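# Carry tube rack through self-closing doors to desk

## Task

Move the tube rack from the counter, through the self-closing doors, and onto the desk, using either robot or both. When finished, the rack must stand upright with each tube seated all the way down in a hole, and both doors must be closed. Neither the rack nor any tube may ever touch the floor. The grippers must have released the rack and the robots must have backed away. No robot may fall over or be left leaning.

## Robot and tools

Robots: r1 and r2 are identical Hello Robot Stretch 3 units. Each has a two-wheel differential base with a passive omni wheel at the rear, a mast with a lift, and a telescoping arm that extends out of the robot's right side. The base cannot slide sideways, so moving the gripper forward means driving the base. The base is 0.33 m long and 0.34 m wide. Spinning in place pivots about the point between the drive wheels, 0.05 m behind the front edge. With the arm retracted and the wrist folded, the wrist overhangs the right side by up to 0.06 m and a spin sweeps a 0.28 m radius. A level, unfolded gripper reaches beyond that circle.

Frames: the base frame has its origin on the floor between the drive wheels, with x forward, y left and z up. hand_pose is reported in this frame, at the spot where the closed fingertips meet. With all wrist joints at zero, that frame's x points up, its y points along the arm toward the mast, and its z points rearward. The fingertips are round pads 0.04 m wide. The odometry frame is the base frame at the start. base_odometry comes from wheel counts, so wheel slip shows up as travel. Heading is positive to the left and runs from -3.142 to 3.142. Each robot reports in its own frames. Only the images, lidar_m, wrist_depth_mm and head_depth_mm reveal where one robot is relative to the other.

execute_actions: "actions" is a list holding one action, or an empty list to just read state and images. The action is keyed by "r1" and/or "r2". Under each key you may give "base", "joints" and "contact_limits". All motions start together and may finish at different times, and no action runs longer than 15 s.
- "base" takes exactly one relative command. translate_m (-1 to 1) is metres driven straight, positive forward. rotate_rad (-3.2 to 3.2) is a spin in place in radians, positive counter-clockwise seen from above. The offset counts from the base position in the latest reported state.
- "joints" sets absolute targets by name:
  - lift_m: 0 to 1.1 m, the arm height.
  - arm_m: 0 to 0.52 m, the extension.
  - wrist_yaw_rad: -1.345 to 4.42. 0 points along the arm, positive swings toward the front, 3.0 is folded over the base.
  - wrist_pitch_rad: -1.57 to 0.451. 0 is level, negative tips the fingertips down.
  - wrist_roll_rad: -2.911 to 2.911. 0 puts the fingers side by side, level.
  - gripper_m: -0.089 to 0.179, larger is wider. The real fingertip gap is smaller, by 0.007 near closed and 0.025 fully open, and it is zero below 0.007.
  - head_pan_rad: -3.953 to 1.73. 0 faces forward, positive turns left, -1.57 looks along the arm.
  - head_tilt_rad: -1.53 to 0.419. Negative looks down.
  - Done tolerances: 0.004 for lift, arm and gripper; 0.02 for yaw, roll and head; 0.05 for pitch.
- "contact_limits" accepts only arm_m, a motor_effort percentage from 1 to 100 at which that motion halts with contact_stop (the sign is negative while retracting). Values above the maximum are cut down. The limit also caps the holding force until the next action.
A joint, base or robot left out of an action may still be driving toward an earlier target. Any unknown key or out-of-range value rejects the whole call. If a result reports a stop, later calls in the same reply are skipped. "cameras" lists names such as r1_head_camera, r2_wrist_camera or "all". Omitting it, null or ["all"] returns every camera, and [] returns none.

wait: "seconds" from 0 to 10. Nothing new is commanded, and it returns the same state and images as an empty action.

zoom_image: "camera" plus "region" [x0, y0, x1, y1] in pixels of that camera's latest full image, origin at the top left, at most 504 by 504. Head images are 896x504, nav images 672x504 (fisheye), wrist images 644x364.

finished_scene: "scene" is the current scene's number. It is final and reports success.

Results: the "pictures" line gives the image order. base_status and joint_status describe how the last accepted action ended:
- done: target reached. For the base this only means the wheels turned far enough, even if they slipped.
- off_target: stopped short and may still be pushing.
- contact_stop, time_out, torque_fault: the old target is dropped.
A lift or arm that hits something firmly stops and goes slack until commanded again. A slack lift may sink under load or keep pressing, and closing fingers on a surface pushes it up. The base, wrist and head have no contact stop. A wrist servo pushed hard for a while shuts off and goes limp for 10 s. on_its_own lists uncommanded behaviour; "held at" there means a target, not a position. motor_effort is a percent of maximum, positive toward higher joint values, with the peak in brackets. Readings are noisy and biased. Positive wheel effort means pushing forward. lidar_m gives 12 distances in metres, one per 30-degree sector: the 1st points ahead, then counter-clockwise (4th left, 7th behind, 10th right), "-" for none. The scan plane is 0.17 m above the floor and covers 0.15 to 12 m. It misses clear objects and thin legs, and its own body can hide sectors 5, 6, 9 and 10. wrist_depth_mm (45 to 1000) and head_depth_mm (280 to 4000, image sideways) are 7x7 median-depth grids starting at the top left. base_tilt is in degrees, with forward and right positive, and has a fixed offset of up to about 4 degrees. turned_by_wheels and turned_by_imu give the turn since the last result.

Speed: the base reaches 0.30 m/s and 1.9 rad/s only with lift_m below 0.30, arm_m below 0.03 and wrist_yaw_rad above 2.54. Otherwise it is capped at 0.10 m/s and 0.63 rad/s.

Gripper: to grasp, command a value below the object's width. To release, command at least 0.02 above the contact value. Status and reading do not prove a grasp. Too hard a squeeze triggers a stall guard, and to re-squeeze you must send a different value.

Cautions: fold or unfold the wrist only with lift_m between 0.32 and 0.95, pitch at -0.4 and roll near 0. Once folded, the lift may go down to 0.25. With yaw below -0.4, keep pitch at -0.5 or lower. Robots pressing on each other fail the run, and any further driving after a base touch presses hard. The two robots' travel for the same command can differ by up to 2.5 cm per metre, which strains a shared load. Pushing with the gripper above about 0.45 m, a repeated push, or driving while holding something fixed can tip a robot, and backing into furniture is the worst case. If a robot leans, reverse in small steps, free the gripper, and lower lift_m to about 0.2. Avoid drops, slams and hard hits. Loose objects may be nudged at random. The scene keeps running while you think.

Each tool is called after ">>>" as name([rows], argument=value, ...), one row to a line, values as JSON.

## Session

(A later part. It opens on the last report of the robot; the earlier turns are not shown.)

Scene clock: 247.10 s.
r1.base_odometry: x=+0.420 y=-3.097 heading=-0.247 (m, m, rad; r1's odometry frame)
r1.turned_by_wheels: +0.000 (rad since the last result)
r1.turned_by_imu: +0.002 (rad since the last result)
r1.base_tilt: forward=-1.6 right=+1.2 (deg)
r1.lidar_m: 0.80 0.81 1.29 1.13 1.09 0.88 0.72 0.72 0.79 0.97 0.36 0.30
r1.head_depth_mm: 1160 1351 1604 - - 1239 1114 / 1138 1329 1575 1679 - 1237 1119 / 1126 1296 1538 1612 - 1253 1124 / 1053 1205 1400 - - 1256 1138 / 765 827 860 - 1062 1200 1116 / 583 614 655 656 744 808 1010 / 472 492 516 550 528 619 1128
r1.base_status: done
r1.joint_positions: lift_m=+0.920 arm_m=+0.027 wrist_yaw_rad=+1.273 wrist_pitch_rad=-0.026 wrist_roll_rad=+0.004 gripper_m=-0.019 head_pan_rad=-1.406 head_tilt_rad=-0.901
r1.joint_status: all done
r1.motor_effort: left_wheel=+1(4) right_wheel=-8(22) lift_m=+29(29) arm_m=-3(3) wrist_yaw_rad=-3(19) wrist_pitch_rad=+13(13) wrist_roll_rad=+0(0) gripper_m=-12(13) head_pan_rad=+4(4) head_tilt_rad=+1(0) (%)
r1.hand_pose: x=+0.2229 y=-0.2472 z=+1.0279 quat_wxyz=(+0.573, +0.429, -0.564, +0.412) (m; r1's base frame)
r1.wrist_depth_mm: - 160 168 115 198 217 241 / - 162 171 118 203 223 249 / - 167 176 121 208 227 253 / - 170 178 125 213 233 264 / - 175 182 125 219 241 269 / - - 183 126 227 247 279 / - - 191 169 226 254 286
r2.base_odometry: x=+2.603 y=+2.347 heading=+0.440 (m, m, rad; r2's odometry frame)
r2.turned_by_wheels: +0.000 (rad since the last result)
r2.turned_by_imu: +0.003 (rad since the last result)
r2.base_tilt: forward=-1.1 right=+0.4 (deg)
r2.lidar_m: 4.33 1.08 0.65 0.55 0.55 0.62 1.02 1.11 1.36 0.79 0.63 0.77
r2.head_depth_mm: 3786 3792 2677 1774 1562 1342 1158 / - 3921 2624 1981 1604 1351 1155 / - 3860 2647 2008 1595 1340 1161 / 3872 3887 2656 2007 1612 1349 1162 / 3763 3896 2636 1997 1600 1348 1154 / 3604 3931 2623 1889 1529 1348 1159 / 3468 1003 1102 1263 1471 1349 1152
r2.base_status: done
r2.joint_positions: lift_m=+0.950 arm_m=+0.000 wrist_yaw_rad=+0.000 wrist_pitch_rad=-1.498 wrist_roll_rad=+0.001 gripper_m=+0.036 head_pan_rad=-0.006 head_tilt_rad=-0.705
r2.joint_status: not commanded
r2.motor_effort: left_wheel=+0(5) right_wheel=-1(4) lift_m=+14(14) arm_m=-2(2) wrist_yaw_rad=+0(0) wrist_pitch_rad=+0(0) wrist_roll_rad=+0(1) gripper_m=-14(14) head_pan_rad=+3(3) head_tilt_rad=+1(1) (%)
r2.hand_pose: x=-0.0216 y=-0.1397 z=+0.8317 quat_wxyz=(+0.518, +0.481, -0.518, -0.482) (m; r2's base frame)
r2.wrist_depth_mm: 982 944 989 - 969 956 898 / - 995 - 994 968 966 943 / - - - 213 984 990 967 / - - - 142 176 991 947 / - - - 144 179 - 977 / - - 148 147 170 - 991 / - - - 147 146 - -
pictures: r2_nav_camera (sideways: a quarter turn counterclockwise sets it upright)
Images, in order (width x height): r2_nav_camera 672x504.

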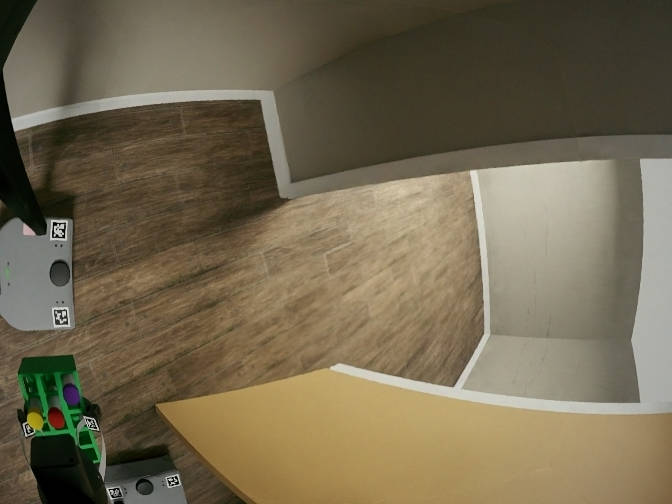

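>>> execute_actions([
  {"r2":{"base":{"translate_m":1},"joints":{"head_pan_rad":1.0,"head_tilt_rad":-0.5}}},
], cameras=[])

>>> execute_actions([
  {"r2":{"base":{"translate_m":0.45}}},
], cameras=["r2_nav_camera","r2_head_camera"])

Scene clock: 258.13 s.
r1.base_odometry: x=+0.420 y=-3.097 heading=-0.247 (m, m, rad; r1's odometry frame)
r1.turned_by_wheels: +0.000 (rad since the last result)
r1.turned_by_imu: +0.003 (rad since the last result)
r1.base_tilt: forward=-1.6 right=+1.2 (deg)
r1.lidar_m: 1.39 1.38 1.29 1.13 1.09 0.88 0.72 0.72 0.80 0.97 0.36 0.30
r1.head_depth_mm: 1164 1348 1603 - - 1241 1115 / 1137 1317 1578 1674 - 1241 1118 / 1119 1297 1547 1635 - 1244 1127 / 1050 1198 1394 - - 1263 1130 / 765 824 863 - 1067 1194 1117 / 583 616 652 656 745 807 1012 / 471 492 517 549 529 620 1127
r1.base_status: not commanded
r1.joint_positions: lift_m=+0.920 arm_m=+0.027 wrist_yaw_rad=+1.273 wrist_pitch_rad=-0.026 wrist_roll_rad=+0.004 gripper_m=-0.019 head_pan_rad=-1.406 head_tilt_rad=-0.901
r1.joint_status: not commanded
r1.motor_effort: left_wheel=+1(1) right_wheel=-8(8) lift_m=+29(29) arm_m=-3(3) wrist_yaw_rad=-2(3) wrist_pitch_rad=+13(13) wrist_roll_rad=+0(0) gripper_m=-12(12) head_pan_rad=+5(4) head_tilt_rad=+0(1) (%)
r1.hand_pose: x=+0.2229 y=-0.2472 z=+1.0279 quat_wxyz=(+0.573, +0.429, -0.564, +0.412) (m; r1's base frame)
r1.wrist_depth_mm: - 159 168 115 199 217 241 / - 163 172 118 202 224 247 / - 167 175 121 208 229 256 / - 171 177 126 212 234 262 / - 175 182 125 217 240 270 / - - 183 126 228 248 277 / - - 192 170 227 255 288
r2.base_odometry: x=+3.508 y=+2.773 heading=+0.440 (m, m, rad; r2's odometry frame)
r2.turned_by_wheels: +0.000 (rad since the last result)
r2.turned_by_imu: +0.004 (rad since the last result)
r2.base_tilt: forward=-1.2 right=+0.4 (deg)
r2.lidar_m: 3.37 3.36 0.36 0.35 0.85 0.96 1.60 0.76 0.58 0.56 0.60 2.55
r2.head_depth_mm: 2987 3222 3409 2690 1968 1546 1275 / 3205 3485 3715 2715 1948 1548 1277 / 3436 3795 3934 2698 1963 1544 1270 / 3217 3393 3609 2707 1965 1533 1274 / 2878 3011 3440 2671 1971 1495 1215 / 2602 348 366 394 425 463 517 / 289 302 316 341 373 412 469
r2.base_status: done
r2.joint_positions: lift_m=+0.950 arm_m=+0.000 wrist_yaw_rad=+0.000 wrist_pitch_rad=-1.498 wrist_roll_rad=+0.001 gripper_m=+0.036 head_pan_rad=+0.993 head_tilt_rad=-0.507
r2.joint_status: all done
r2.motor_effort: left_wheel=+0(5) right_wheel=-1(5) lift_m=+14(14) arm_m=-2(2) wrist_yaw_rad=+0(1) wrist_pitch_rad=+0(0) wrist_roll_rad=+0(1) gripper_m=-14(14) head_pan_rad=+3(40) head_tilt_rad=+3(14) (%)
r2.hand_pose: x=-0.0216 y=-0.1397 z=+0.8317 quat_wxyz=(+0.518, +0.481, -0.518, -0.482) (m; r2's base frame)
r2.wrist_depth_mm: 999 980 971 975 942 896 901 / - 997 980 993 981 966 949 / - - 989 212 982 978 979 / - - - 142 176 - 986 / - - - 144 179 970 982 / - - 148 147 169 990 - / - - - 146 146 - -
pictures: none
No camera images: the call's "cameras" was empty. Leave "cameras" out to get every camera's image.

Scene clock: 263.60 s.
r1.base_odometry: x=+0.420 y=-3.097 heading=-0.247 (m, m, rad; r1's odometry frame)
r1.turned_by_wheels: +0.000 (rad since the last result)
r1.turned_by_imu: +0.002 (rad since the last result)
r1.base_tilt: forward=-1.6 right=+1.2 (deg)
r1.lidar_m: 1.39 1.38 1.29 1.13 1.09 0.88 0.72 0.72 0.79 0.97 0.36 0.30
r1.head_depth_mm: 1153 1351 1592 - - 1240 1120 / 1130 1320 1572 1675 - 1242 1123 / 1116 1297 1541 1623 - 1246 1129 / 1048 1205 1392 - - 1248 1123 / 765 817 860 - 1066 1199 1118 / 584 616 655 654 743 810 1008 / 472 492 516 547 529 617 1135
r1.base_status: not commanded
r1.joint_positions: lift_m=+0.920 arm_m=+0.027 wrist_yaw_rad=+1.273 wrist_pitch_rad=-0.026 wrist_roll_rad=+0.004 gripper_m=-0.019 head_pan_rad=-1.406 head_tilt_rad=-0.901
r1.joint_status: not commanded
r1.motor_effort: left_wheel=+1(1) right_wheel=-8(8) lift_m=+29(29) arm_m=-3(3) wrist_yaw_rad=-3(3) wrist_pitch_rad=+12(12) wrist_roll_rad=+0(0) gripper_m=-12(12) head_pan_rad=+5(4) head_tilt_rad=+1(1) (%)
r1.hand_pose: x=+0.2229 y=-0.2472 z=+1.0279 quat_wxyz=(+0.573, +0.429, -0.564, +0.412) (m; r1's base frame)
r1.wrist_depth_mm: - 159 169 115 198 217 240 / - 163 172 118 203 223 247 / - 167 175 121 207 229 254 / - 170 179 125 212 234 263 / - 175 182 125 218 241 271 / - - 183 127 230 248 278 / - - 192 169 227 254 289
r2.base_odometry: x=+3.915 y=+2.965 heading=+0.440 (m, m, rad; r2's odometry frame)
r2.turned_by_wheels: +0.000 (rad since the last result)
r2.turned_by_imu: +0.002 (rad since the last result)
r2.base_tilt: forward=-1.1 right=+0.4 (deg)
r2.lidar_m: 2.96 2.96 2.84 2.23 0.48 0.50 1.87 0.79 0.61 0.59 2.13 2.41
r2.head_depth_mm: 2612 2773 2984 2712 1972 1542 1270 / 2866 3028 3243 2682 1966 1547 1276 / 3017 3319 3561 2717 1981 1549 1273 / 3257 3578 3774 2673 1965 1544 1277 / 3003 3251 3513 2653 1977 1551 1275 / 2760 2858 3195 2708 1958 1540 1271 / 2518 2599 2872 2679 1962 1532 1265
r2.base_status: done
r2.joint_positions: lift_m=+0.950 arm_m=+0.000 wrist_yaw_rad=+0.000 wrist_pitch_rad=-1.498 wrist_roll_rad=+0.001 gripper_m=+0.036 head_pan_rad=+0.993 head_tilt_rad=-0.507
r2.joint_status: not commanded
r2.motor_effort: left_wheel=-1(5) right_wheel=+0(5) lift_m=+14(14) arm_m=-2(2) wrist_yaw_rad=-1(1) wrist_pitch_rad=-1(0) wrist_roll_rad=+1(0) gripper_m=-13(14) head_pan_rad=+3(3) head_tilt_rad=+2(2) (%)
r2.hand_pose: x=-0.0216 y=-0.1397 z=+0.8317 quat_wxyz=(+0.518, +0.481, -0.518, -0.482) (m; r2's base frame)
r2.wrist_depth_mm: - 968 970 941 976 944 886 / - - 984 999 970 956 942 / - - - 213 964 969 984 / - - - 142 175 972 991 / - - - 144 179 - 991 / - - 148 148 170 - - / - - - 146 146 - 996
pictures: r2_head_camera (sideways: a quarter turn clockwise sets it upright), r2_nav_camera (sideways: a quarter turn counterclockwise sets it upright)
Images, in order (width x height): r2_head_camera 896x504, r2_nav_camera 672x504.

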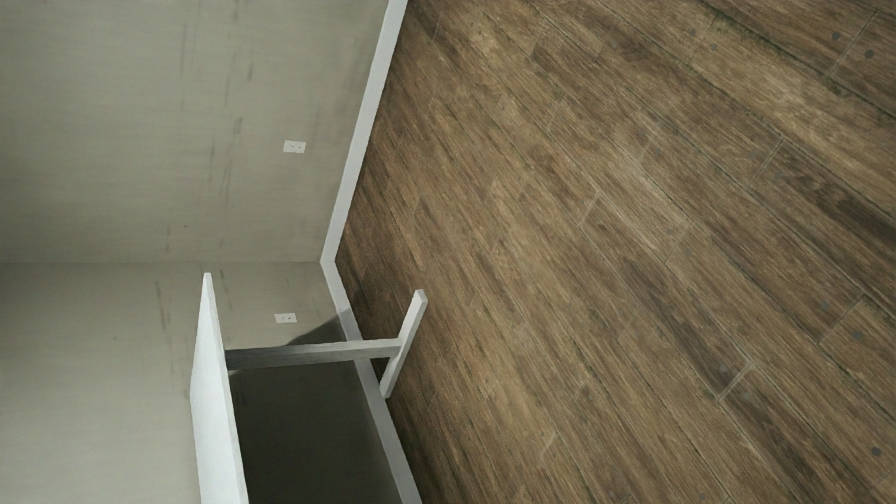

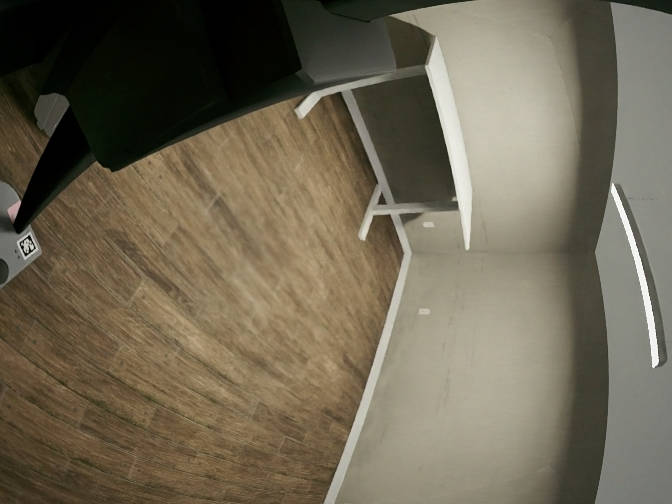

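>>> execute_actions([
  {"r2":{"base":{"rotate_rad":1.25},"joints":{"head_pan_rad":0,"lift_m":1.08}},"r1":{"base":{"translate_m":0.2},"joints":{"wrist_yaw_rad":1.22}}},
], cameras=[])

>>> execute_actions([
  {"r2":{"base":{"translate_m":0.3}},"r1":{"base":{"translate_m":0.15},"joints":{"wrist_yaw_rad":1.08}}},
], cameras=[])

>>> execute_actions([
  {"r2":{"base":{"translate_m":0.3}},"r1":{"base":{"translate_m":0.115},"joints":{"arm_m":0.08}}},
], cameras=[])

>>> execute_actions([
  {"r2":{"base":{"translate_m":0.3}},"r1":{"base":{"translate_m":0.125},"joints":{"arm_m":0.15}}},
], cameras=[])

>>> execute_actions([
  {"r2":{"base":{"translate_m":0.3}},"r1":{"base":{"translate_m":0.13},"joints":{"arm_m":0.22,"wrist_yaw_rad":0.95}}},
], cameras=["r2_nav_camera","r2_head_camera","r1_nav_camera"])

Scene clock: 266.83 s.
r1.base_odometry: x=+0.614 y=-3.146 heading=-0.247 (m, m, rad; r1's odometry frame)
r1.turned_by_wheels: +0.000 (rad since the last result)
r1.turned_by_imu: +0.002 (rad since the last result)
r1.base_tilt: forward=-1.6 right=+1.2 (deg)
r1.lidar_m: 1.20 1.19 1.32 1.19 1.15 1.11 0.91 0.90 1.00 0.66 0.36 0.33
r1.head_depth_mm: 1082 1273 1517 - - 1233 1114 / 1061 1235 1479 1644 - 1246 1114 / 838 995 1233 1547 - 1248 1125 / 654 745 859 - - 1249 1131 / 538 595 647 - 907 1078 1129 / 456 496 547 586 691 791 1090 / 395 426 461 496 540 648 1139
r1.base_status: done
r1.joint_positions: lift_m=+0.920 arm_m=+0.027 wrist_yaw_rad=+1.243 wrist_pitch_rad=-0.025 wrist_roll_rad=+0.004 gripper_m=-0.019 head_pan_rad=-1.406 head_tilt_rad=-0.901
r1.joint_status: wrist_yaw_rad off_target (ended at +1.243, target +1.220)
r1.on_its_own: wrist_yaw_rad is held at +1.272, not at your +1.220, by its stall guard, which is still easing
r1.motor_effort: left_wheel=-3(8) right_wheel=-1(14) lift_m=+29(29) arm_m=-1(3) wrist_yaw_rad=+21(28) wrist_pitch_rad=+12(12) wrist_roll_rad=+0(0) gripper_m=-13(15) head_pan_rad=+4(4) head_tilt_rad=+1(0) (%)
r1.hand_pose: x=+0.2206 y=-0.2543 z=+1.0281 quat_wxyz=(+0.579, +0.420, -0.571, +0.404) (m; r1's base frame)
r1.wrist_depth_mm: 937 - 172 116 185 192 200 / 984 - 177 118 189 197 204 / 977 - 180 121 194 201 210 / 986 - 184 124 199 205 214 / 984 - 188 126 203 211 219 / - - 192 127 210 216 225 / - - 195 202 212 222 231
r2.base_odometry: x=+3.915 y=+2.965 heading=+1.690 (m, m, rad; r2's odometry frame)
r2.turned_by_wheels: +1.250 (rad since the last result)
r2.turned_by_imu: +1.266 (rad since the last result)
r2.base_tilt: forward=-1.1 right=+0.4 (deg)
r2.lidar_m: 2.79 1.05 0.48 1.28 0.88 0.62 0.59 0.59 2.17 2.77 2.95 2.99
r2.head_depth_mm: 3106 3315 3455 2705 1987 1542 1266 / 3077 3327 3684 2718 1958 1550 1274 / 2832 2996 3344 2705 1961 1553 1269 / 2643 2808 3174 2699 1965 1552 1273 / 2500 2616 2956 2688 1947 1557 1269 / 2337 2420 2737 2720 1970 1547 1273 / 2228 2329 2504 2557 1971 1540 1277
r2.base_status: done
r2.joint_positions: lift_m=+1.080 arm_m=+0.000 wrist_yaw_rad=+0.000 wrist_pitch_rad=-1.498 wrist_roll_rad=+0.001 gripper_m=+0.036 head_pan_rad=+0.007 head_tilt_rad=-0.507
r2.joint_status: all done
r2.motor_effort: left_wheel=-2(5) right_wheel=+3(9) lift_m=+25(27) arm_m=-2(3) wrist_yaw_rad=+0(0) wrist_pitch_rad=+0(0) wrist_roll_rad=+1(0) gripper_m=-14(14) head_pan_rad=-4(46) head_tilt_rad=+2(2) (%)
r2.hand_pose: x=-0.0216 y=-0.1397 z=+0.9610 quat_wxyz=(+0.518, +0.481, -0.518, -0.482) (m; r2's base frame)
r2.wrist_depth_mm: - - - - - - - / - - - - - - - / - - - 213 - - 894 / - - - 142 175 - 740 / - - - 145 179 - 746 / - - 147 147 170 - 742 / - - - 147 146 - 751
pictures: none
No camera images: the call's "cameras" was empty. Leave "cameras" out to get every camera's image.

Scene clock: 271.13 s.
r1.base_odometry: x=+0.759 y=-3.182 heading=-0.247 (m, m, rad; r1's odometry frame)
r1.turned_by_wheels: +0.000 (rad since the last result)
r1.turned_by_imu: +0.002 (rad since the last result)
r1.base_tilt: forward=-1.6 right=+1.2 (deg)
r1.lidar_m: 1.06 1.05 1.17 1.23 1.23 1.28 1.05 1.05 1.16 0.56 0.36 0.35
r1.head_depth_mm: 983 1192 1455 - - 1240 1121 / 765 943 1212 1465 - 1247 1126 / 625 736 909 1159 - 1249 1126 / 530 606 681 - 1124 1235 1127 / 458 514 570 - 819 1022 1123 / 406 448 505 542 662 799 1127 / 362 396 349 482 559 1229 1139
r1.base_status: done
r1.joint_positions: lift_m=+0.920 arm_m=+0.027 wrist_yaw_rad=+1.070 wrist_pitch_rad=-0.025 wrist_roll_rad=+0.004 gripper_m=-0.019 head_pan_rad=-1.406 head_tilt_rad=-0.901
r1.joint_status: all done
r1.motor_effort: left_wheel=-2(8) right_wheel=-3(21) lift_m=+29(30) arm_m=+1(1) wrist_yaw_rad=+8(55) wrist_pitch_rad=+12(13) wrist_roll_rad=+0(0) gripper_m=-12(18) head_pan_rad=+4(3) head_tilt_rad=+1(0) (%)
r1.hand_pose: x=+0.2028 y=-0.2946 z=+1.0281 quat_wxyz=(+0.612, +0.369, -0.605, +0.352) (m; r1's base frame)
r1.wrist_depth_mm: 874 938 173 115 187 195 204 / 863 945 175 120 191 199 208 / 881 989 180 124 196 204 214 / 895 991 183 186 199 209 218 / 908 - 188 126 206 213 225 / 910 - 190 127 211 220 232 / 906 - 196 135 214 225 239
r2.base_odometry: x=+3.880 y=+3.263 heading=+1.690 (m, m, rad; r2's odometry frame)
r2.turned_by_wheels: +0.000 (rad since the last result)
r2.turned_by_imu: +0.001 (rad since the last result)
r2.base_tilt: forward=-1.1 right=+0.4 (deg)
r2.lidar_m: 2.52 1.95 0.54 0.40 1.14 0.89 0.87 1.01 2.41 2.97 2.79 2.83
r2.head_depth_mm: 2892 3114 3323 2714 1966 1540 1280 / 2746 3037 3412 2732 1967 1546 1275 / 2547 2713 3014 2678 1972 1545 1270 / 2384 2497 2897 2700 1969 1548 1269 / 2251 2372 2676 2691 1977 1550 1273 / 2115 2239 2487 2585 1963 1542 1271 / 2001 2112 2315 2424 1973 1533 1274
r2.base_status: done
r2.joint_positions: lift_m=+1.080 arm_m=+0.000 wrist_yaw_rad=+0.000 wrist_pitch_rad=-1.498 wrist_roll_rad=+0.001 gripper_m=+0.036 head_pan_rad=+0.007 head_tilt_rad=-0.507
r2.joint_status: not commanded
r2.motor_effort: left_wheel=-2(3) right_wheel=+3(7) lift_m=+24(24) arm_m=-2(2) wrist_yaw_rad=+0(1) wrist_pitch_rad=+0(0) wrist_roll_rad=+0(0) gripper_m=-14(14) head_pan_rad=-3(3) head_tilt_rad=+2(3) (%)
r2.hand_pose: x=-0.0216 y=-0.1397 z=+0.9610 quat_wxyz=(+0.518, +0.481, -0.518, -0.482) (m; r2's base frame)
r2.wrist_depth_mm: - - - - - - - / - - - - - - - / - - - 213 - - - / - - - 142 176 - - / - - - 144 178 - - / - - 148 148 170 - - / - - - 147 146 - -
pictures: none
No camera images: the call's "cameras" was empty. Leave "cameras" out to get every camera's image.

Scene clock: 275.43 s.
r1.base_odometry: x=+0.871 y=-3.210 heading=-0.246 (m, m, rad; r1's odometry frame)
r1.turned_by_wheels: +0.000 (rad since the last result)
r1.turned_by_imu: +0.002 (rad since the last result)
r1.base_tilt: forward=-1.6 right=+1.2 (deg)
r1.lidar_m: 0.95 0.94 1.05 1.23 1.28 1.31 1.16 1.15 1.27 0.55 0.40 1.15
r1.head_depth_mm: 774 978 - - 1383 1236 1109 / 659 793 945 - 1390 1241 1127 / 574 668 839 - 1344 1243 1122 / 507 570 - - 1053 1237 1124 / 454 512 561 711 845 1083 1129 / 410 457 514 579 707 1202 1133 / 372 358 464 527 661 1261 1136
r1.base_status: done
r1.joint_positions: lift_m=+0.920 arm_m=+0.080 wrist_yaw_rad=+1.089 wrist_pitch_rad=-0.024 wrist_roll_rad=+0.004 gripper_m=-0.019 head_pan_rad=-1.406 head_tilt_rad=-0.901
r1.joint_status: all done
r1.motor_effort: left_wheel=+1(6) right_wheel=-11(22) lift_m=+29(29) arm_m=+2(7) wrist_yaw_rad=-6(37) wrist_pitch_rad=+12(12) wrist_roll_rad=+0(0) gripper_m=-12(16) head_pan_rad=+4(4) head_tilt_rad=+1(0) (%)
r1.hand_pose: x=+0.2051 y=-0.3432 z=+1.0283 quat_wxyz=(+0.608, +0.374, -0.601, +0.358) (m; r1's base frame)
r1.wrist_depth_mm: 783 909 178 115 179 178 178 / 784 911 182 118 183 182 181 / 804 929 186 121 186 187 186 / 802 933 191 125 190 190 190 / 791 967 195 125 195 194 195 / 815 992 200 126 199 200 200 / 830 993 206 203 206 205 204
r2.base_odometry: x=+3.844 y=+3.561 heading=+1.690 (m, m, rad; r2's odometry frame)
r2.turned_by_wheels: +0.000 (rad since the last result)
r2.turned_by_imu: +0.001 (rad since the last result)
r2.base_tilt: forward=-1.1 right=+0.4 (deg)
r2.lidar_m: 2.24 1.67 0.81 0.56 0.51 1.14 1.14 1.53 2.67 2.79 2.62 2.66
r2.head_depth_mm: 2651 2882 3061 2652 1966 1539 1280 / 2444 2607 3047 2712 1967 1540 1270 / 2294 2439 2698 2506 1980 1555 1275 / 2142 2273 2557 2691 1954 1545 1275 / 2007 2108 2334 2541 1970 1559 1277 / 1889 2044 2227 2391 1966 1544 1264 / 1800 1895 2047 2255 1857 1551 1272
r2.base_status: done
r2.joint_positions: lift_m=+1.080 arm_m=+0.000 wrist_yaw_rad=+0.000 wrist_pitch_rad=-1.498 wrist_roll_rad=+0.001 gripper_m=+0.036 head_pan_rad=+0.007 head_tilt_rad=-0.507
r2.joint_status: not commanded
r2.motor_effort: left_wheel=-1(2) right_wheel=+3(9) lift_m=+25(24) arm_m=-2(2) wrist_yaw_rad=+0(0) wrist_pitch_rad=+0(0) wrist_roll_rad=+0(0) gripper_m=-14(14) head_pan_rad=-4(3) head_tilt_rad=+2(2) (%)
r2.hand_pose: x=-0.0216 y=-0.1397 z=+0.9610 quat_wxyz=(+0.518, +0.481, -0.518, -0.482) (m; r2's base frame)
r2.wrist_depth_mm: - - - - - - - / - - - - - - - / - - - 213 - - - / - - - 142 175 - - / - - - 144 178 - - / - - 148 147 171 - - / - - - 147 146 - -
pictures: none
No camera images: the call's "cameras" was empty. Leave "cameras" out to get every camera's image.

Scene clock: 279.73 s.
r1.base_odometry: x=+0.992 y=-3.241 heading=-0.246 (m, m, rad; r1's odometry frame)
r1.turned_by_wheels: +0.000 (rad since the last result)
r1.turned_by_imu: +0.002 (rad since the last result)
r1.base_tilt: forward=-1.5 right=+1.2 (deg)
r1.lidar_m: 0.83 0.83 0.91 1.25 1.32 1.39 1.28 1.27 1.17 0.56 0.46 1.01
r1.head_depth_mm: 693 794 - 1501 1395 1235 1117 / 624 723 - 1240 1389 1246 1121 / 565 689 - 1000 1339 1247 1124 / 515 557 - 849 1086 1243 1135 / 476 529 633 745 922 1206 1135 / 432 429 545 663 871 1263 1133 / 399 451 518 1317 1430 1271 1141
r1.base_status: done
r1.joint_positions: lift_m=+0.920 arm_m=+0.150 wrist_yaw_rad=+1.089 wrist_pitch_rad=-0.023 wrist_roll_rad=+0.004 gripper_m=-0.019 head_pan_rad=-1.406 head_tilt_rad=-0.901
r1.joint_status: all done
r1.motor_effort: left_wheel=+1(11) right_wheel=-4(27) lift_m=+29(28) arm_m=-1(6) wrist_yaw_rad=+0(40) wrist_pitch_rad=+11(12) wrist_roll_rad=+0(0) gripper_m=-12(17) head_pan_rad=+4(4) head_tilt_rad=+1(1) (%)
r1.hand_pose: x=+0.2051 y=-0.4135 z=+1.0286 quat_wxyz=(+0.608, +0.374, -0.602, +0.358) (m; r1's base frame)
r1.wrist_depth_mm: 698 837 186 116 172 166 160 / 710 834 190 119 175 169 163 / 705 840 196 124 180 173 166 / 721 866 199 186 185 176 170 / 734 864 205 126 186 180 173 / 740 867 977 127 191 184 177 / 736 884 609 134 199 190 182
r2.base_odometry: x=+3.809 y=+3.859 heading=+1.690 (m, m, rad; r2's odometry frame)
r2.turned_by_wheels: +0.000 (rad since the last result)
r2.turned_by_imu: +0.001 (rad since the last result)
r2.base_tilt: forward=-1.2 right=+0.4 (deg)
r2.lidar_m: 1.94 1.41 1.08 0.74 0.69 0.70 1.36 2.03 2.92 2.61 2.44 2.48
r2.head_depth_mm: 2324 2606 2866 2714 1967 1551 1273 / 2161 2365 2702 2712 1972 1543 1273 / 2022 2169 1977 2409 1968 1542 1277 / 1885 2021 2235 2440 1965 1549 1281 / 1768 1893 1554 2336 1962 1550 1274 / 1663 1779 1394 2127 1967 1546 1272 / 1566 1698 1266 1991 1951 1545 1274
r2.base_status: done
r2.joint_positions: lift_m=+1.080 arm_m=+0.000 wrist_yaw_rad=+0.000 wrist_pitch_rad=-1.498 wrist_roll_rad=+0.001 gripper_m=+0.036 head_pan_rad=+0.007 head_tilt_rad=-0.507
r2.joint_status: not commanded
r2.motor_effort: left_wheel=-2(3) right_wheel=+2(9) lift_m=+25(25) arm_m=-2(2) wrist_yaw_rad=+0(0) wrist_pitch_rad=+0(0) wrist_roll_rad=+0(0) gripper_m=-14(13) head_pan_rad=-4(4) head_tilt_rad=+2(1) (%)
r2.hand_pose: x=-0.0216 y=-0.1397 z=+0.9610 quat_wxyz=(+0.518, +0.481, -0.518, -0.482) (m; r2's base frame)
r2.wrist_depth_mm: - - - - - - - / - - - - - - - / - - - 213 - - - / - - - 142 176 - - / - - - 144 178 - - / - - 148 147 169 - - / - - - 146 146 - -
pictures: none
No camera images: the call's "cameras" was empty. Leave "cameras" out to get every camera's image.

Scene clock: 284.03 s.
r1.base_odometry: x=+1.118 y=-3.272 heading=-0.246 (m, m, rad; r1's odometry frame)
r1.turned_by_wheels: +0.000 (rad since the last result)
r1.turned_by_imu: +0.013 (rad since the last result)
r1.base_tilt: forward=-1.6 right=+1.2 (deg)
r1.lidar_m: 0.70 0.70 0.78 1.25 1.28 1.50 1.40 1.39 1.00 0.61 0.56 0.85
r1.head_depth_mm: 656 - 1045 1308 1394 1244 1114 / 620 698 942 1148 1375 1247 1122 / 563 - 848 1015 1340 1245 1122 / 545 644 746 914 1180 1260 1124 / 497 577 688 831 1094 1261 1127 / 488 559 658 1365 1426 1263 1137 / 473 914 1112 1363 1434 1268 1137
r1.base_status: done
r1.joint_positions: lift_m=+0.920 arm_m=+0.220 wrist_yaw_rad=+0.940 wrist_pitch_rad=-0.021 wrist_roll_rad=+0.004 gripper_m=-0.019 head_pan_rad=-1.406 head_tilt_rad=-0.901
r1.joint_status: all done
r1.motor_effort: left_wheel=-1(17) right_wheel=-1(50) lift_m=+29(30) arm_m=+0(8) wrist_yaw_rad=+7(64) wrist_pitch_rad=+10(12) wrist_roll_rad=+0(0) gripper_m=-12(20) head_pan_rad=+4(4) head_tilt_rad=+1(1) (%)
r1.hand_pose: x=+0.1850 y=-0.5158 z=+1.0292 quat_wxyz=(+0.633, +0.327, -0.628, +0.313) (m; r1's base frame)
r1.wrist_depth_mm: 653 793 188 116 171 164 158 / 662 793 192 119 174 168 161 / 658 796 197 124 178 171 164 / 668 818 202 128 183 175 167 / 667 816 209 126 187 179 170 / 675 839 925 127 189 182 175 / 686 843 565 134 198 187 177
r2.base_odometry: x=+3.773 y=+4.157 heading=+1.690 (m, m, rad; r2's odometry frame)
r2.turned_by_wheels: +0.000 (rad since the last result)
r2.turned_by_imu: +0.001 (rad since the last result)
r2.base_tilt: forward=-1.1 right=+0.4 (deg)
r2.lidar_m: 1.64 1.16 1.35 0.92 0.87 0.88 1.55 2.55 3.15 2.42 2.27 2.31
r2.head_depth_mm: 2020 2274 2500 2708 1967 1547 1274 / 1868 2059 1564 2476 1985 1536 1272 / 1748 1887 1398 2290 1954 1539 1275 / 1635 1768 1263 2162 1979 1547 1271 / 1537 1667 1151 2023 1977 1538 1269 / 1450 1559 1158 1863 1947 1546 1271 / 1367 1469 1163 1727 1864 1552 1268
r2.base_status: done
r2.joint_positions: lift_m=+1.080 arm_m=+0.000 wrist_yaw_rad=+0.000 wrist_pitch_rad=-1.498 wrist_roll_rad=+0.001 gripper_m=+0.036 head_pan_rad=+0.007 head_tilt_rad=-0.507
r2.joint_status: not commanded
r2.motor_effort: left_wheel=-1(3) right_wheel=+3(8) lift_m=+24(24) arm_m=-2(3) wrist_yaw_rad=+0(0) wrist_pitch_rad=+0(0) wrist_roll_rad=+1(0) gripper_m=-13(14) head_pan_rad=-3(3) head_tilt_rad=+4(1) (%)
r2.hand_pose: x=-0.0216 y=-0.1397 z=+0.9610 quat_wxyz=(+0.518, +0.481, -0.518, -0.482) (m; r2's base frame)
r2.wrist_depth_mm: - - - - - - - / - - - - - - - / - - - 213 - - - / - - - 142 175 - - / - - - 144 179 - - / - - 148 147 170 - - / - - - 147 146 - -
pictures: r1_nav_camera (sideways: a quarter turn counterclockwise sets it upright), r2_head_camera (sideways: a quarter turn clockwise sets it upright), r2_nav_camera (sideways: a quarter turn counterclockwise sets it upright)
Images, in order (width x height): r1_nav_camera 672x504, r2_head_camera 896x504, r2_nav_camera 672x504.

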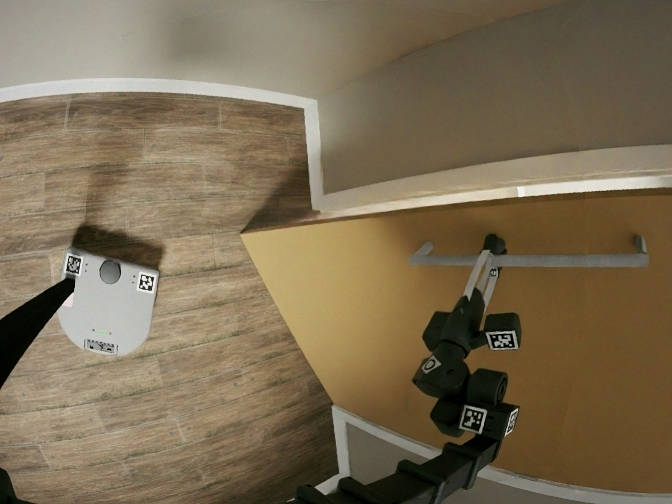

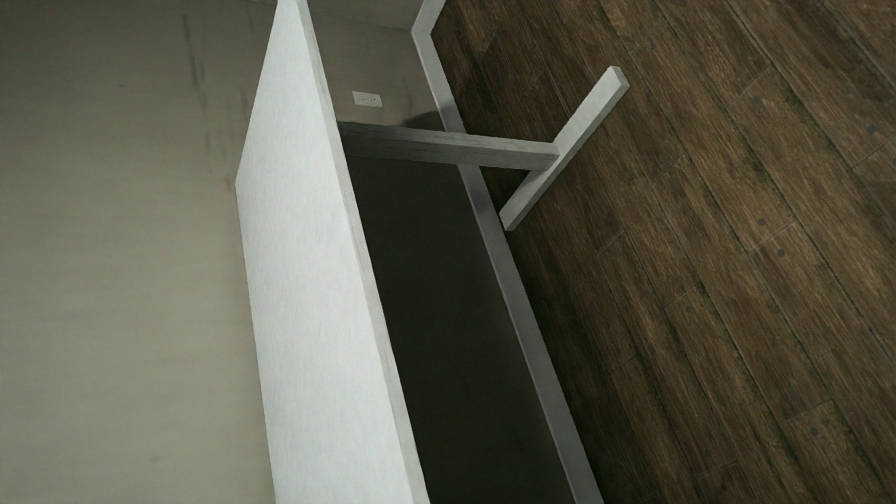

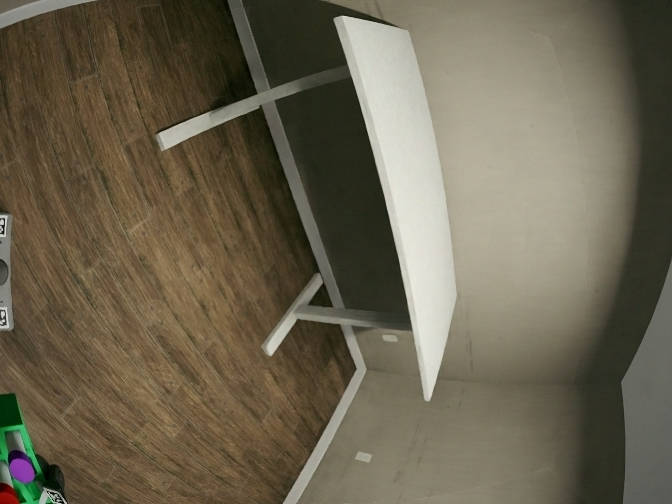

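>>> execute_actions([
  {"r2":{"base":{"translate_m":0.25},"joints":{"lift_m":1.1}},"r1":{"base":{"translate_m":0.11},"joints":{"arm_m":0.31,"wrist_yaw_rad":0.85}}},
], cameras=[])

>>> execute_actions([
  {"r2":{"base":{"translate_m":0.13}},"r1":{"base":{"translate_m":0.09},"joints":{"arm_m":0.41,"wrist_yaw_rad":0.75}}},
], cameras=[])

>>> execute_actions([
  {"r2":{"base":{"rotate_rad":2.16},"joints":{"arm_m":0.1,"head_pan_rad":-1.57,"head_tilt_rad":-0.6,"wrist_pitch_rad":-1.15}},"r1":{"base":{"translate_m":0.07},"joints":{"arm_m":0.5,"wrist_yaw_rad":0.65}}},
])

Scene clock: 288.20 s.
r1.base_odometry: x=+1.225 y=-3.299 heading=-0.246 (m, m, rad; r1's odometry frame)
r1.turned_by_wheels: +0.000 (rad since the last result)
r1.turned_by_imu: +0.001 (rad since the last result)
r1.base_tilt: forward=-1.6 right=+1.2 (deg)
r1.lidar_m: 0.60 0.60 0.67 1.07 1.31 1.56 1.51 1.50 0.98 0.68 0.66 0.73
r1.head_depth_mm: - 890 1017 1312 1394 1237 1116 / 679 - 953 1204 1400 1249 1120 / - 774 891 1117 1367 1247 1130 / 590 699 843 1034 1342 1260 1130 / 582 680 817 1227 1402 1259 1134 / 623 918 1085 1332 1434 1267 1134 / 787 914 1075 1306 1423 1273 1138
r1.base_status: done
r1.joint_positions: lift_m=+0.920 arm_m=+0.310 wrist_yaw_rad=+0.838 wrist_pitch_rad=-0.020 wrist_roll_rad=+0.004 gripper_m=-0.019 head_pan_rad=-1.406 head_tilt_rad=-0.901
r1.joint_status: all done
r1.motor_effort: left_wheel=-1(11) right_wheel=+1(26) lift_m=+29(29) arm_m=+0(6) wrist_yaw_rad=+9(35) wrist_pitch_rad=+9(10) wrist_roll_rad=-1(0) gripper_m=-12(15) head_pan_rad=+4(4) head_tilt_rad=+1(1) (%)
r1.hand_pose: x=+0.1687 y=-0.6259 z=+1.0294 quat_wxyz=(+0.648, +0.295, -0.644, +0.281) (m; r1's base frame)
r1.wrist_depth_mm: 622 602 191 116 170 161 152 / 628 617 195 120 173 164 155 / 631 643 201 125 178 167 159 / 635 650 206 128 181 171 162 / 644 689 212 126 185 175 165 / 635 715 606 127 187 179 168 / 644 716 608 134 196 182 172
r2.base_odometry: x=+3.743 y=+4.405 heading=+1.689 (m, m, rad; r2's odometry frame)
r2.turned_by_wheels: +0.000 (rad since the last result)
r2.turned_by_imu: +0.001 (rad since the last result)
r2.base_tilt: forward=-1.1 right=+0.4 (deg)
r2.lidar_m: 1.40 1.42 0.97 1.07 1.01 1.03 1.66 2.99 3.30 2.26 2.12 2.17
r2.head_depth_mm: 1766 1957 1265 2462 1969 1541 1275 / 1616 1802 1163 2251 1899 1553 1270 / 1518 1666 1159 2062 1901 1544 1275 / 1413 1552 1159 1848 1958 1541 1274 / 1335 1444 1159 863 1881 1539 1263 / 1256 1361 1149 763 1758 1546 1273 / 1188 1279 1156 722 1661 1539 1273
r2.base_status: done
r2.joint_positions: lift_m=+1.100 arm_m=+0.000 wrist_yaw_rad=+0.000 wrist_pitch_rad=-1.498 wrist_roll_rad=+0.001 gripper_m=+0.036 head_pan_rad=+0.007 head_tilt_rad=-0.507
r2.joint_status: all done
r2.motor_effort: left_wheel=-2(3) right_wheel=+2(9) lift_m=+24(24) arm_m=-2(2) wrist_yaw_rad=+0(0) wrist_pitch_rad=+0(0) wrist_roll_rad=+0(0) gripper_m=-14(13) head_pan_rad=-4(4) head_tilt_rad=+2(3) (%)
r2.hand_pose: x=-0.0216 y=-0.1397 z=+0.9810 quat_wxyz=(+0.518, +0.481, -0.518, -0.482) (m; r2's base frame)
r2.wrist_depth_mm: - - - - - - - / - - - - - - - / - - - 212 - - - / - - - 143 175 - - / - - - 144 178 - - / - - 148 147 170 - - / - - - 147 147 - -
pictures: none
No camera images: the call's "cameras" was empty. Leave "cameras" out to get every camera's image.

Scene clock: 291.07 s.
r1.base_odometry: x=+1.312 y=-3.321 heading=-0.246 (m, m, rad; r1's odometry frame)
r1.turned_by_wheels: +0.000 (rad since the last result)
r1.turned_by_imu: +0.001 (rad since the last result)
r1.base_tilt: forward=-1.6 right=+1.2 (deg)
r1.lidar_m: 0.52 0.51 0.57 0.91 1.35 1.60 1.59 1.58 1.01 0.78 0.78 0.62
r1.head_depth_mm: - 902 1081 1369 1394 1244 1117 / - 877 1040 1298 1405 1240 1124 / 746 843 1006 1248 1407 1246 1120 / 688 805 966 1202 1387 1256 1125 / 735 877 1067 1315 1410 1260 1130 / 775 896 1056 1295 1422 1259 1140 / 768 883 1041 1265 1414 1273 1145
r1.base_status: done
r1.joint_positions: lift_m=+0.920 arm_m=+0.410 wrist_yaw_rad=+0.741 wrist_pitch_rad=-0.018 wrist_roll_rad=+0.004 gripper_m=-0.019 head_pan_rad=-1.406 head_tilt_rad=-0.901
r1.joint_status: all done
r1.motor_effort: left_wheel=+0(11) right_wheel=+0(22) lift_m=+29(28) arm_m=+2(5) wrist_yaw_rad=+6(31) wrist_pitch_rad=+9(10) wrist_roll_rad=+0(0) gripper_m=-12(14) head_pan_rad=+4(4) head_tilt_rad=+1(0) (%)
r1.hand_pose: x=+0.1512 y=-0.7435 z=+1.0298 quat_wxyz=(+0.660, +0.263, -0.658, +0.249) (m; r1's base frame)
r1.wrist_depth_mm: 410 363 195 116 169 158 148 / 429 372 199 120 172 161 151 / 442 384 204 125 175 164 154 / 456 395 345 128 179 168 157 / 475 407 358 126 183 171 160 / 493 418 376 127 184 174 163 / 513 436 382 134 193 178 166
r2.base_odometry: x=+3.728 y=+4.534 heading=+1.689 (m, m, rad; r2's odometry frame)
r2.turned_by_wheels: +0.000 (rad since the last result)
r2.turned_by_imu: +0.000 (rad since the last result)
r2.base_tilt: forward=-1.2 right=+0.4 (deg)
r2.lidar_m: 1.27 1.32 0.89 1.15 1.08 1.10 1.64 3.18 3.18 2.19 2.05 2.05
r2.head_depth_mm: 1622 1815 1162 2369 1964 1556 1275 / 1506 1656 1162 1361 1771 1548 1277 / 1392 1540 1159 812 1964 1551 1268 / 1311 1425 1157 764 1890 1538 1267 / 1234 1338 1159 726 1773 1541 1271 / 1158 1254 1155 723 1649 1539 1273 / 1096 1180 1152 726 1510 1548 1269
r2.base_status: done
r2.joint_positions: lift_m=+1.100 arm_m=+0.000 wrist_yaw_rad=+0.000 wrist_pitch_rad=-1.498 wrist_roll_rad=+0.001 gripper_m=+0.036 head_pan_rad=+0.007 head_tilt_rad=-0.507
r2.joint_status: not commanded
r2.motor_effort: left_wheel=-2(3) right_wheel=+3(8) lift_m=+25(24) arm_m=-2(2) wrist_yaw_rad=+0(0) wrist_pitch_rad=-1(0) wrist_roll_rad=+1(0) gripper_m=-15(14) head_pan_rad=-4(4) head_tilt_rad=+2(3) (%)
r2.hand_pose: x=-0.0216 y=-0.1397 z=+0.9810 quat_wxyz=(+0.518, +0.481, -0.518, -0.482) (m; r2's base frame)
r2.wrist_depth_mm: - - - - - - - / - - - - - - - / - - - 212 - - - / - - - 142 175 - - / - - - 144 179 - - / - - 148 147 169 - - / - - - 147 146 - -
pictures: none
No camera images: the call's "cameras" was empty. Leave "cameras" out to get every camera's image.

Scene clock: 295.43 s.
r1.base_odometry: x=+1.380 y=-3.338 heading=-0.247 (m, m, rad; r1's odometry frame)
r1.turned_by_wheels: -0.001 (rad since the last result)
r1.turned_by_imu: -0.022 (rad since the last result)
r1.base_tilt: forward=-1.6 right=+1.2 (deg)
r1.lidar_m: 0.46 0.45 0.50 0.78 1.37 1.60 1.66 1.65 1.06 0.87 0.85 0.56
r1.head_depth_mm: 871 970 1160 1438 1398 1241 1117 / 855 945 1132 1403 1393 1242 1118 / 799 925 1105 1354 1405 1251 1126 / 775 909 1075 1319 1402 1245 1125 / 764 883 1046 1296 1417 1256 1135 / 757 873 1030 1252 1418 1258 1139 / 747 857 1005 1217 1405 1272 1145
r1.base_status: done
r1.joint_positions: lift_m=+0.920 arm_m=+0.499 wrist_yaw_rad=+0.720 wrist_pitch_rad=-0.022 wrist_roll_rad=+0.004 gripper_m=-0.019 head_pan_rad=-1.406 head_tilt_rad=-0.900
r1.joint_status: wrist_yaw_rad off_target (ended at +0.720, target +0.650); the others done
r1.on_its_own: wrist_yaw_rad is held at +0.713, not at your +0.650, by its stall guard, which is not easing now; right_wheel is at rest, and its effort (+20) is outside its rest range (-18 to +18)
r1.motor_effort: left_wheel=-6(13) right_wheel=+20(31) lift_m=+29(29) arm_m=+6(10) wrist_yaw_rad=-5(37) wrist_pitch_rad=+10(14) wrist_roll_rad=+0(0) gripper_m=-13(16) head_pan_rad=+4(4) head_tilt_rad=+0(0) (%)
r1.hand_pose: x=+0.1472 y=-0.8364 z=+1.0289 quat_wxyz=(+0.663, +0.257, -0.660, +0.241) (m; r1's base frame)
r1.wrist_depth_mm: 241 202 192 115 165 152 141 / 249 207 196 117 167 155 144 / 255 213 202 120 172 158 146 / 265 221 207 122 175 162 149 / 274 245 210 125 180 164 152 / 282 253 217 125 180 168 155 / 292 262 224 200 191 171 158
r2.base_odometry: x=+3.728 y=+4.534 heading=-2.434 (m, m, rad; r2's odometry frame)
r2.turned_by_wheels: +2.160 (rad since the last result)
r2.turned_by_imu: +2.188 (rad since the last result)
r2.base_tilt: forward=-1.2 right=+0.4 (deg)
r2.lidar_m: 1.08 1.12 1.64 3.40 2.93 2.13 2.05 1.27 1.31 1.32 0.89 1.12
r2.head_depth_mm: - - - 647 1680 1443 1207 / - - - 634 1652 1362 1213 / - - - - 356 396 1215 / 1086 1204 894 649 438 1330 1217 / 1096 1202 898 648 1685 1449 1214 / 1093 1199 898 649 1216 1365 1186 / 1100 1211 901 652 1713 1440 1219
r2.base_status: done
r2.joint_positions: lift_m=+1.100 arm_m=+0.100 wrist_yaw_rad=+0.000 wrist_pitch_rad=-1.160 wrist_roll_rad=+0.001 gripper_m=+0.036 head_pan_rad=-1.563 head_tilt_rad=-0.593
r2.joint_status: all done
r2.motor_effort: left_wheel=-2(7) right_wheel=+2(9) lift_m=+24(24) arm_m=+3(5) wrist_yaw_rad=+0(0) wrist_pitch_rad=+5(6) wrist_roll_rad=+0(0) gripper_m=-14(14) head_pan_rad=-4(46) head_tilt_rad=-2(10) (%)
r2.hand_pose: x=-0.0216 y=-0.3249 z=+0.9938 quat_wxyz=(+0.591, +0.388, -0.591, -0.388) (m; r2's base frame)
r2.wrist_depth_mm: 288 286 280 279 275 271 270 / - - - - - - - / - - - 214 - - - / - - - 143 212 - - / - - - 145 215 - - / - - 148 147 171 - - / - - - 148 147 - -
pictures: r1_head_camera (sideways: a quarter turn clockwise sets it upright), r1_nav_camera (sideways: a quarter turn counterclockwise sets it upright), r1_wrist_camera, r2_head_camera (sideways: a quarter turn clockwise sets it upright), r2_nav_camera (sideways: a quarter turn counterclockwise sets it upright), r2_wrist_camera
Images, in order (width x height): r1_head_camera 896x504, r1_nav_camera 672x504, r1_wrist_camera 644x364, r2_head_camera 896x504, r2_nav_camera 672x504, r2_wrist_camera 644x364.

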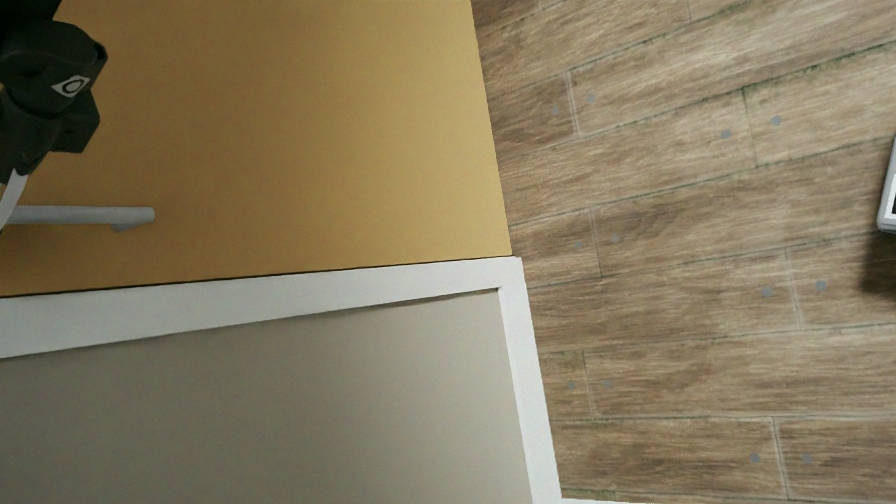

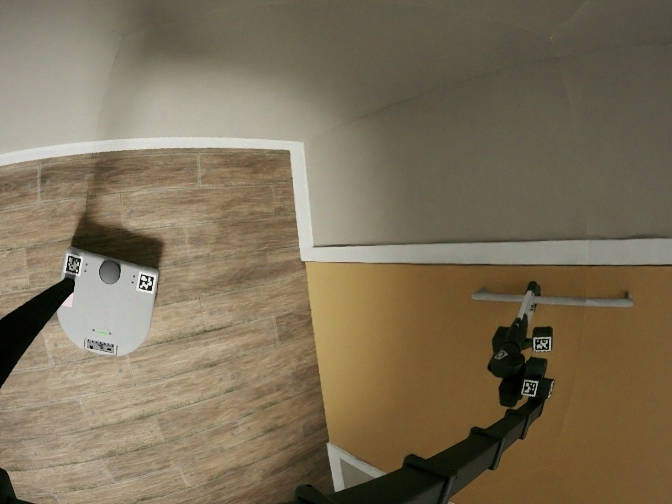

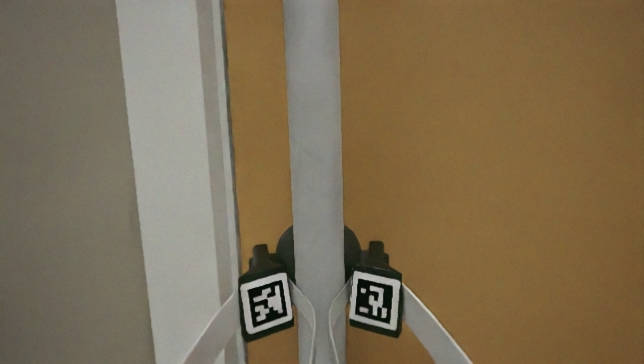

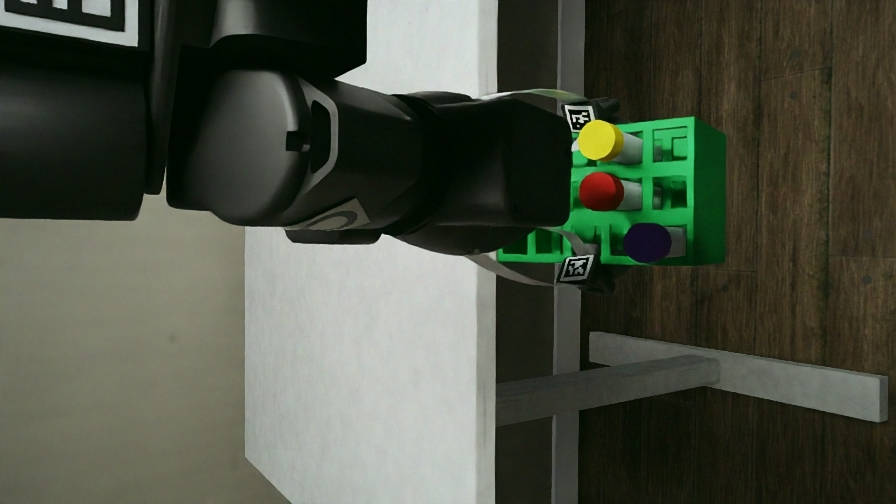

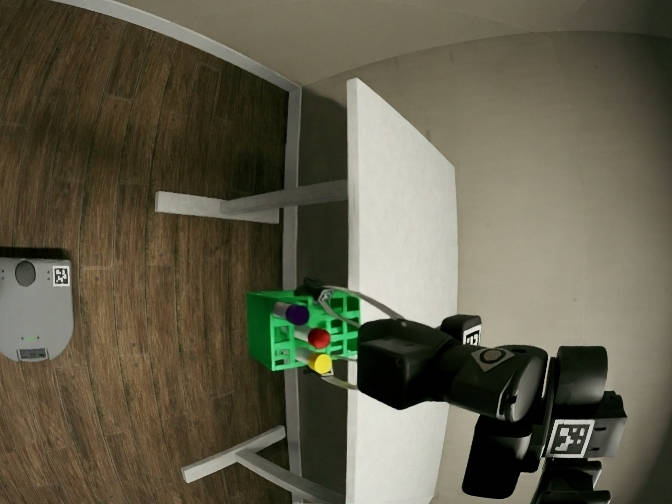

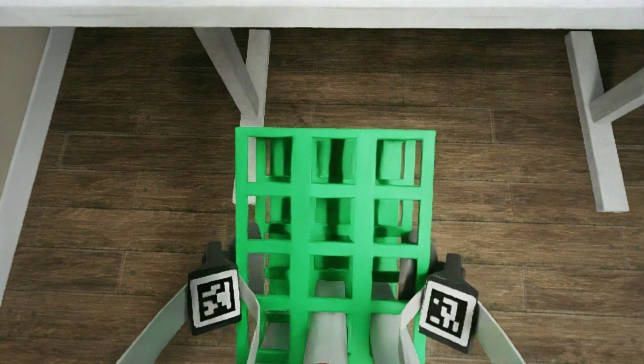

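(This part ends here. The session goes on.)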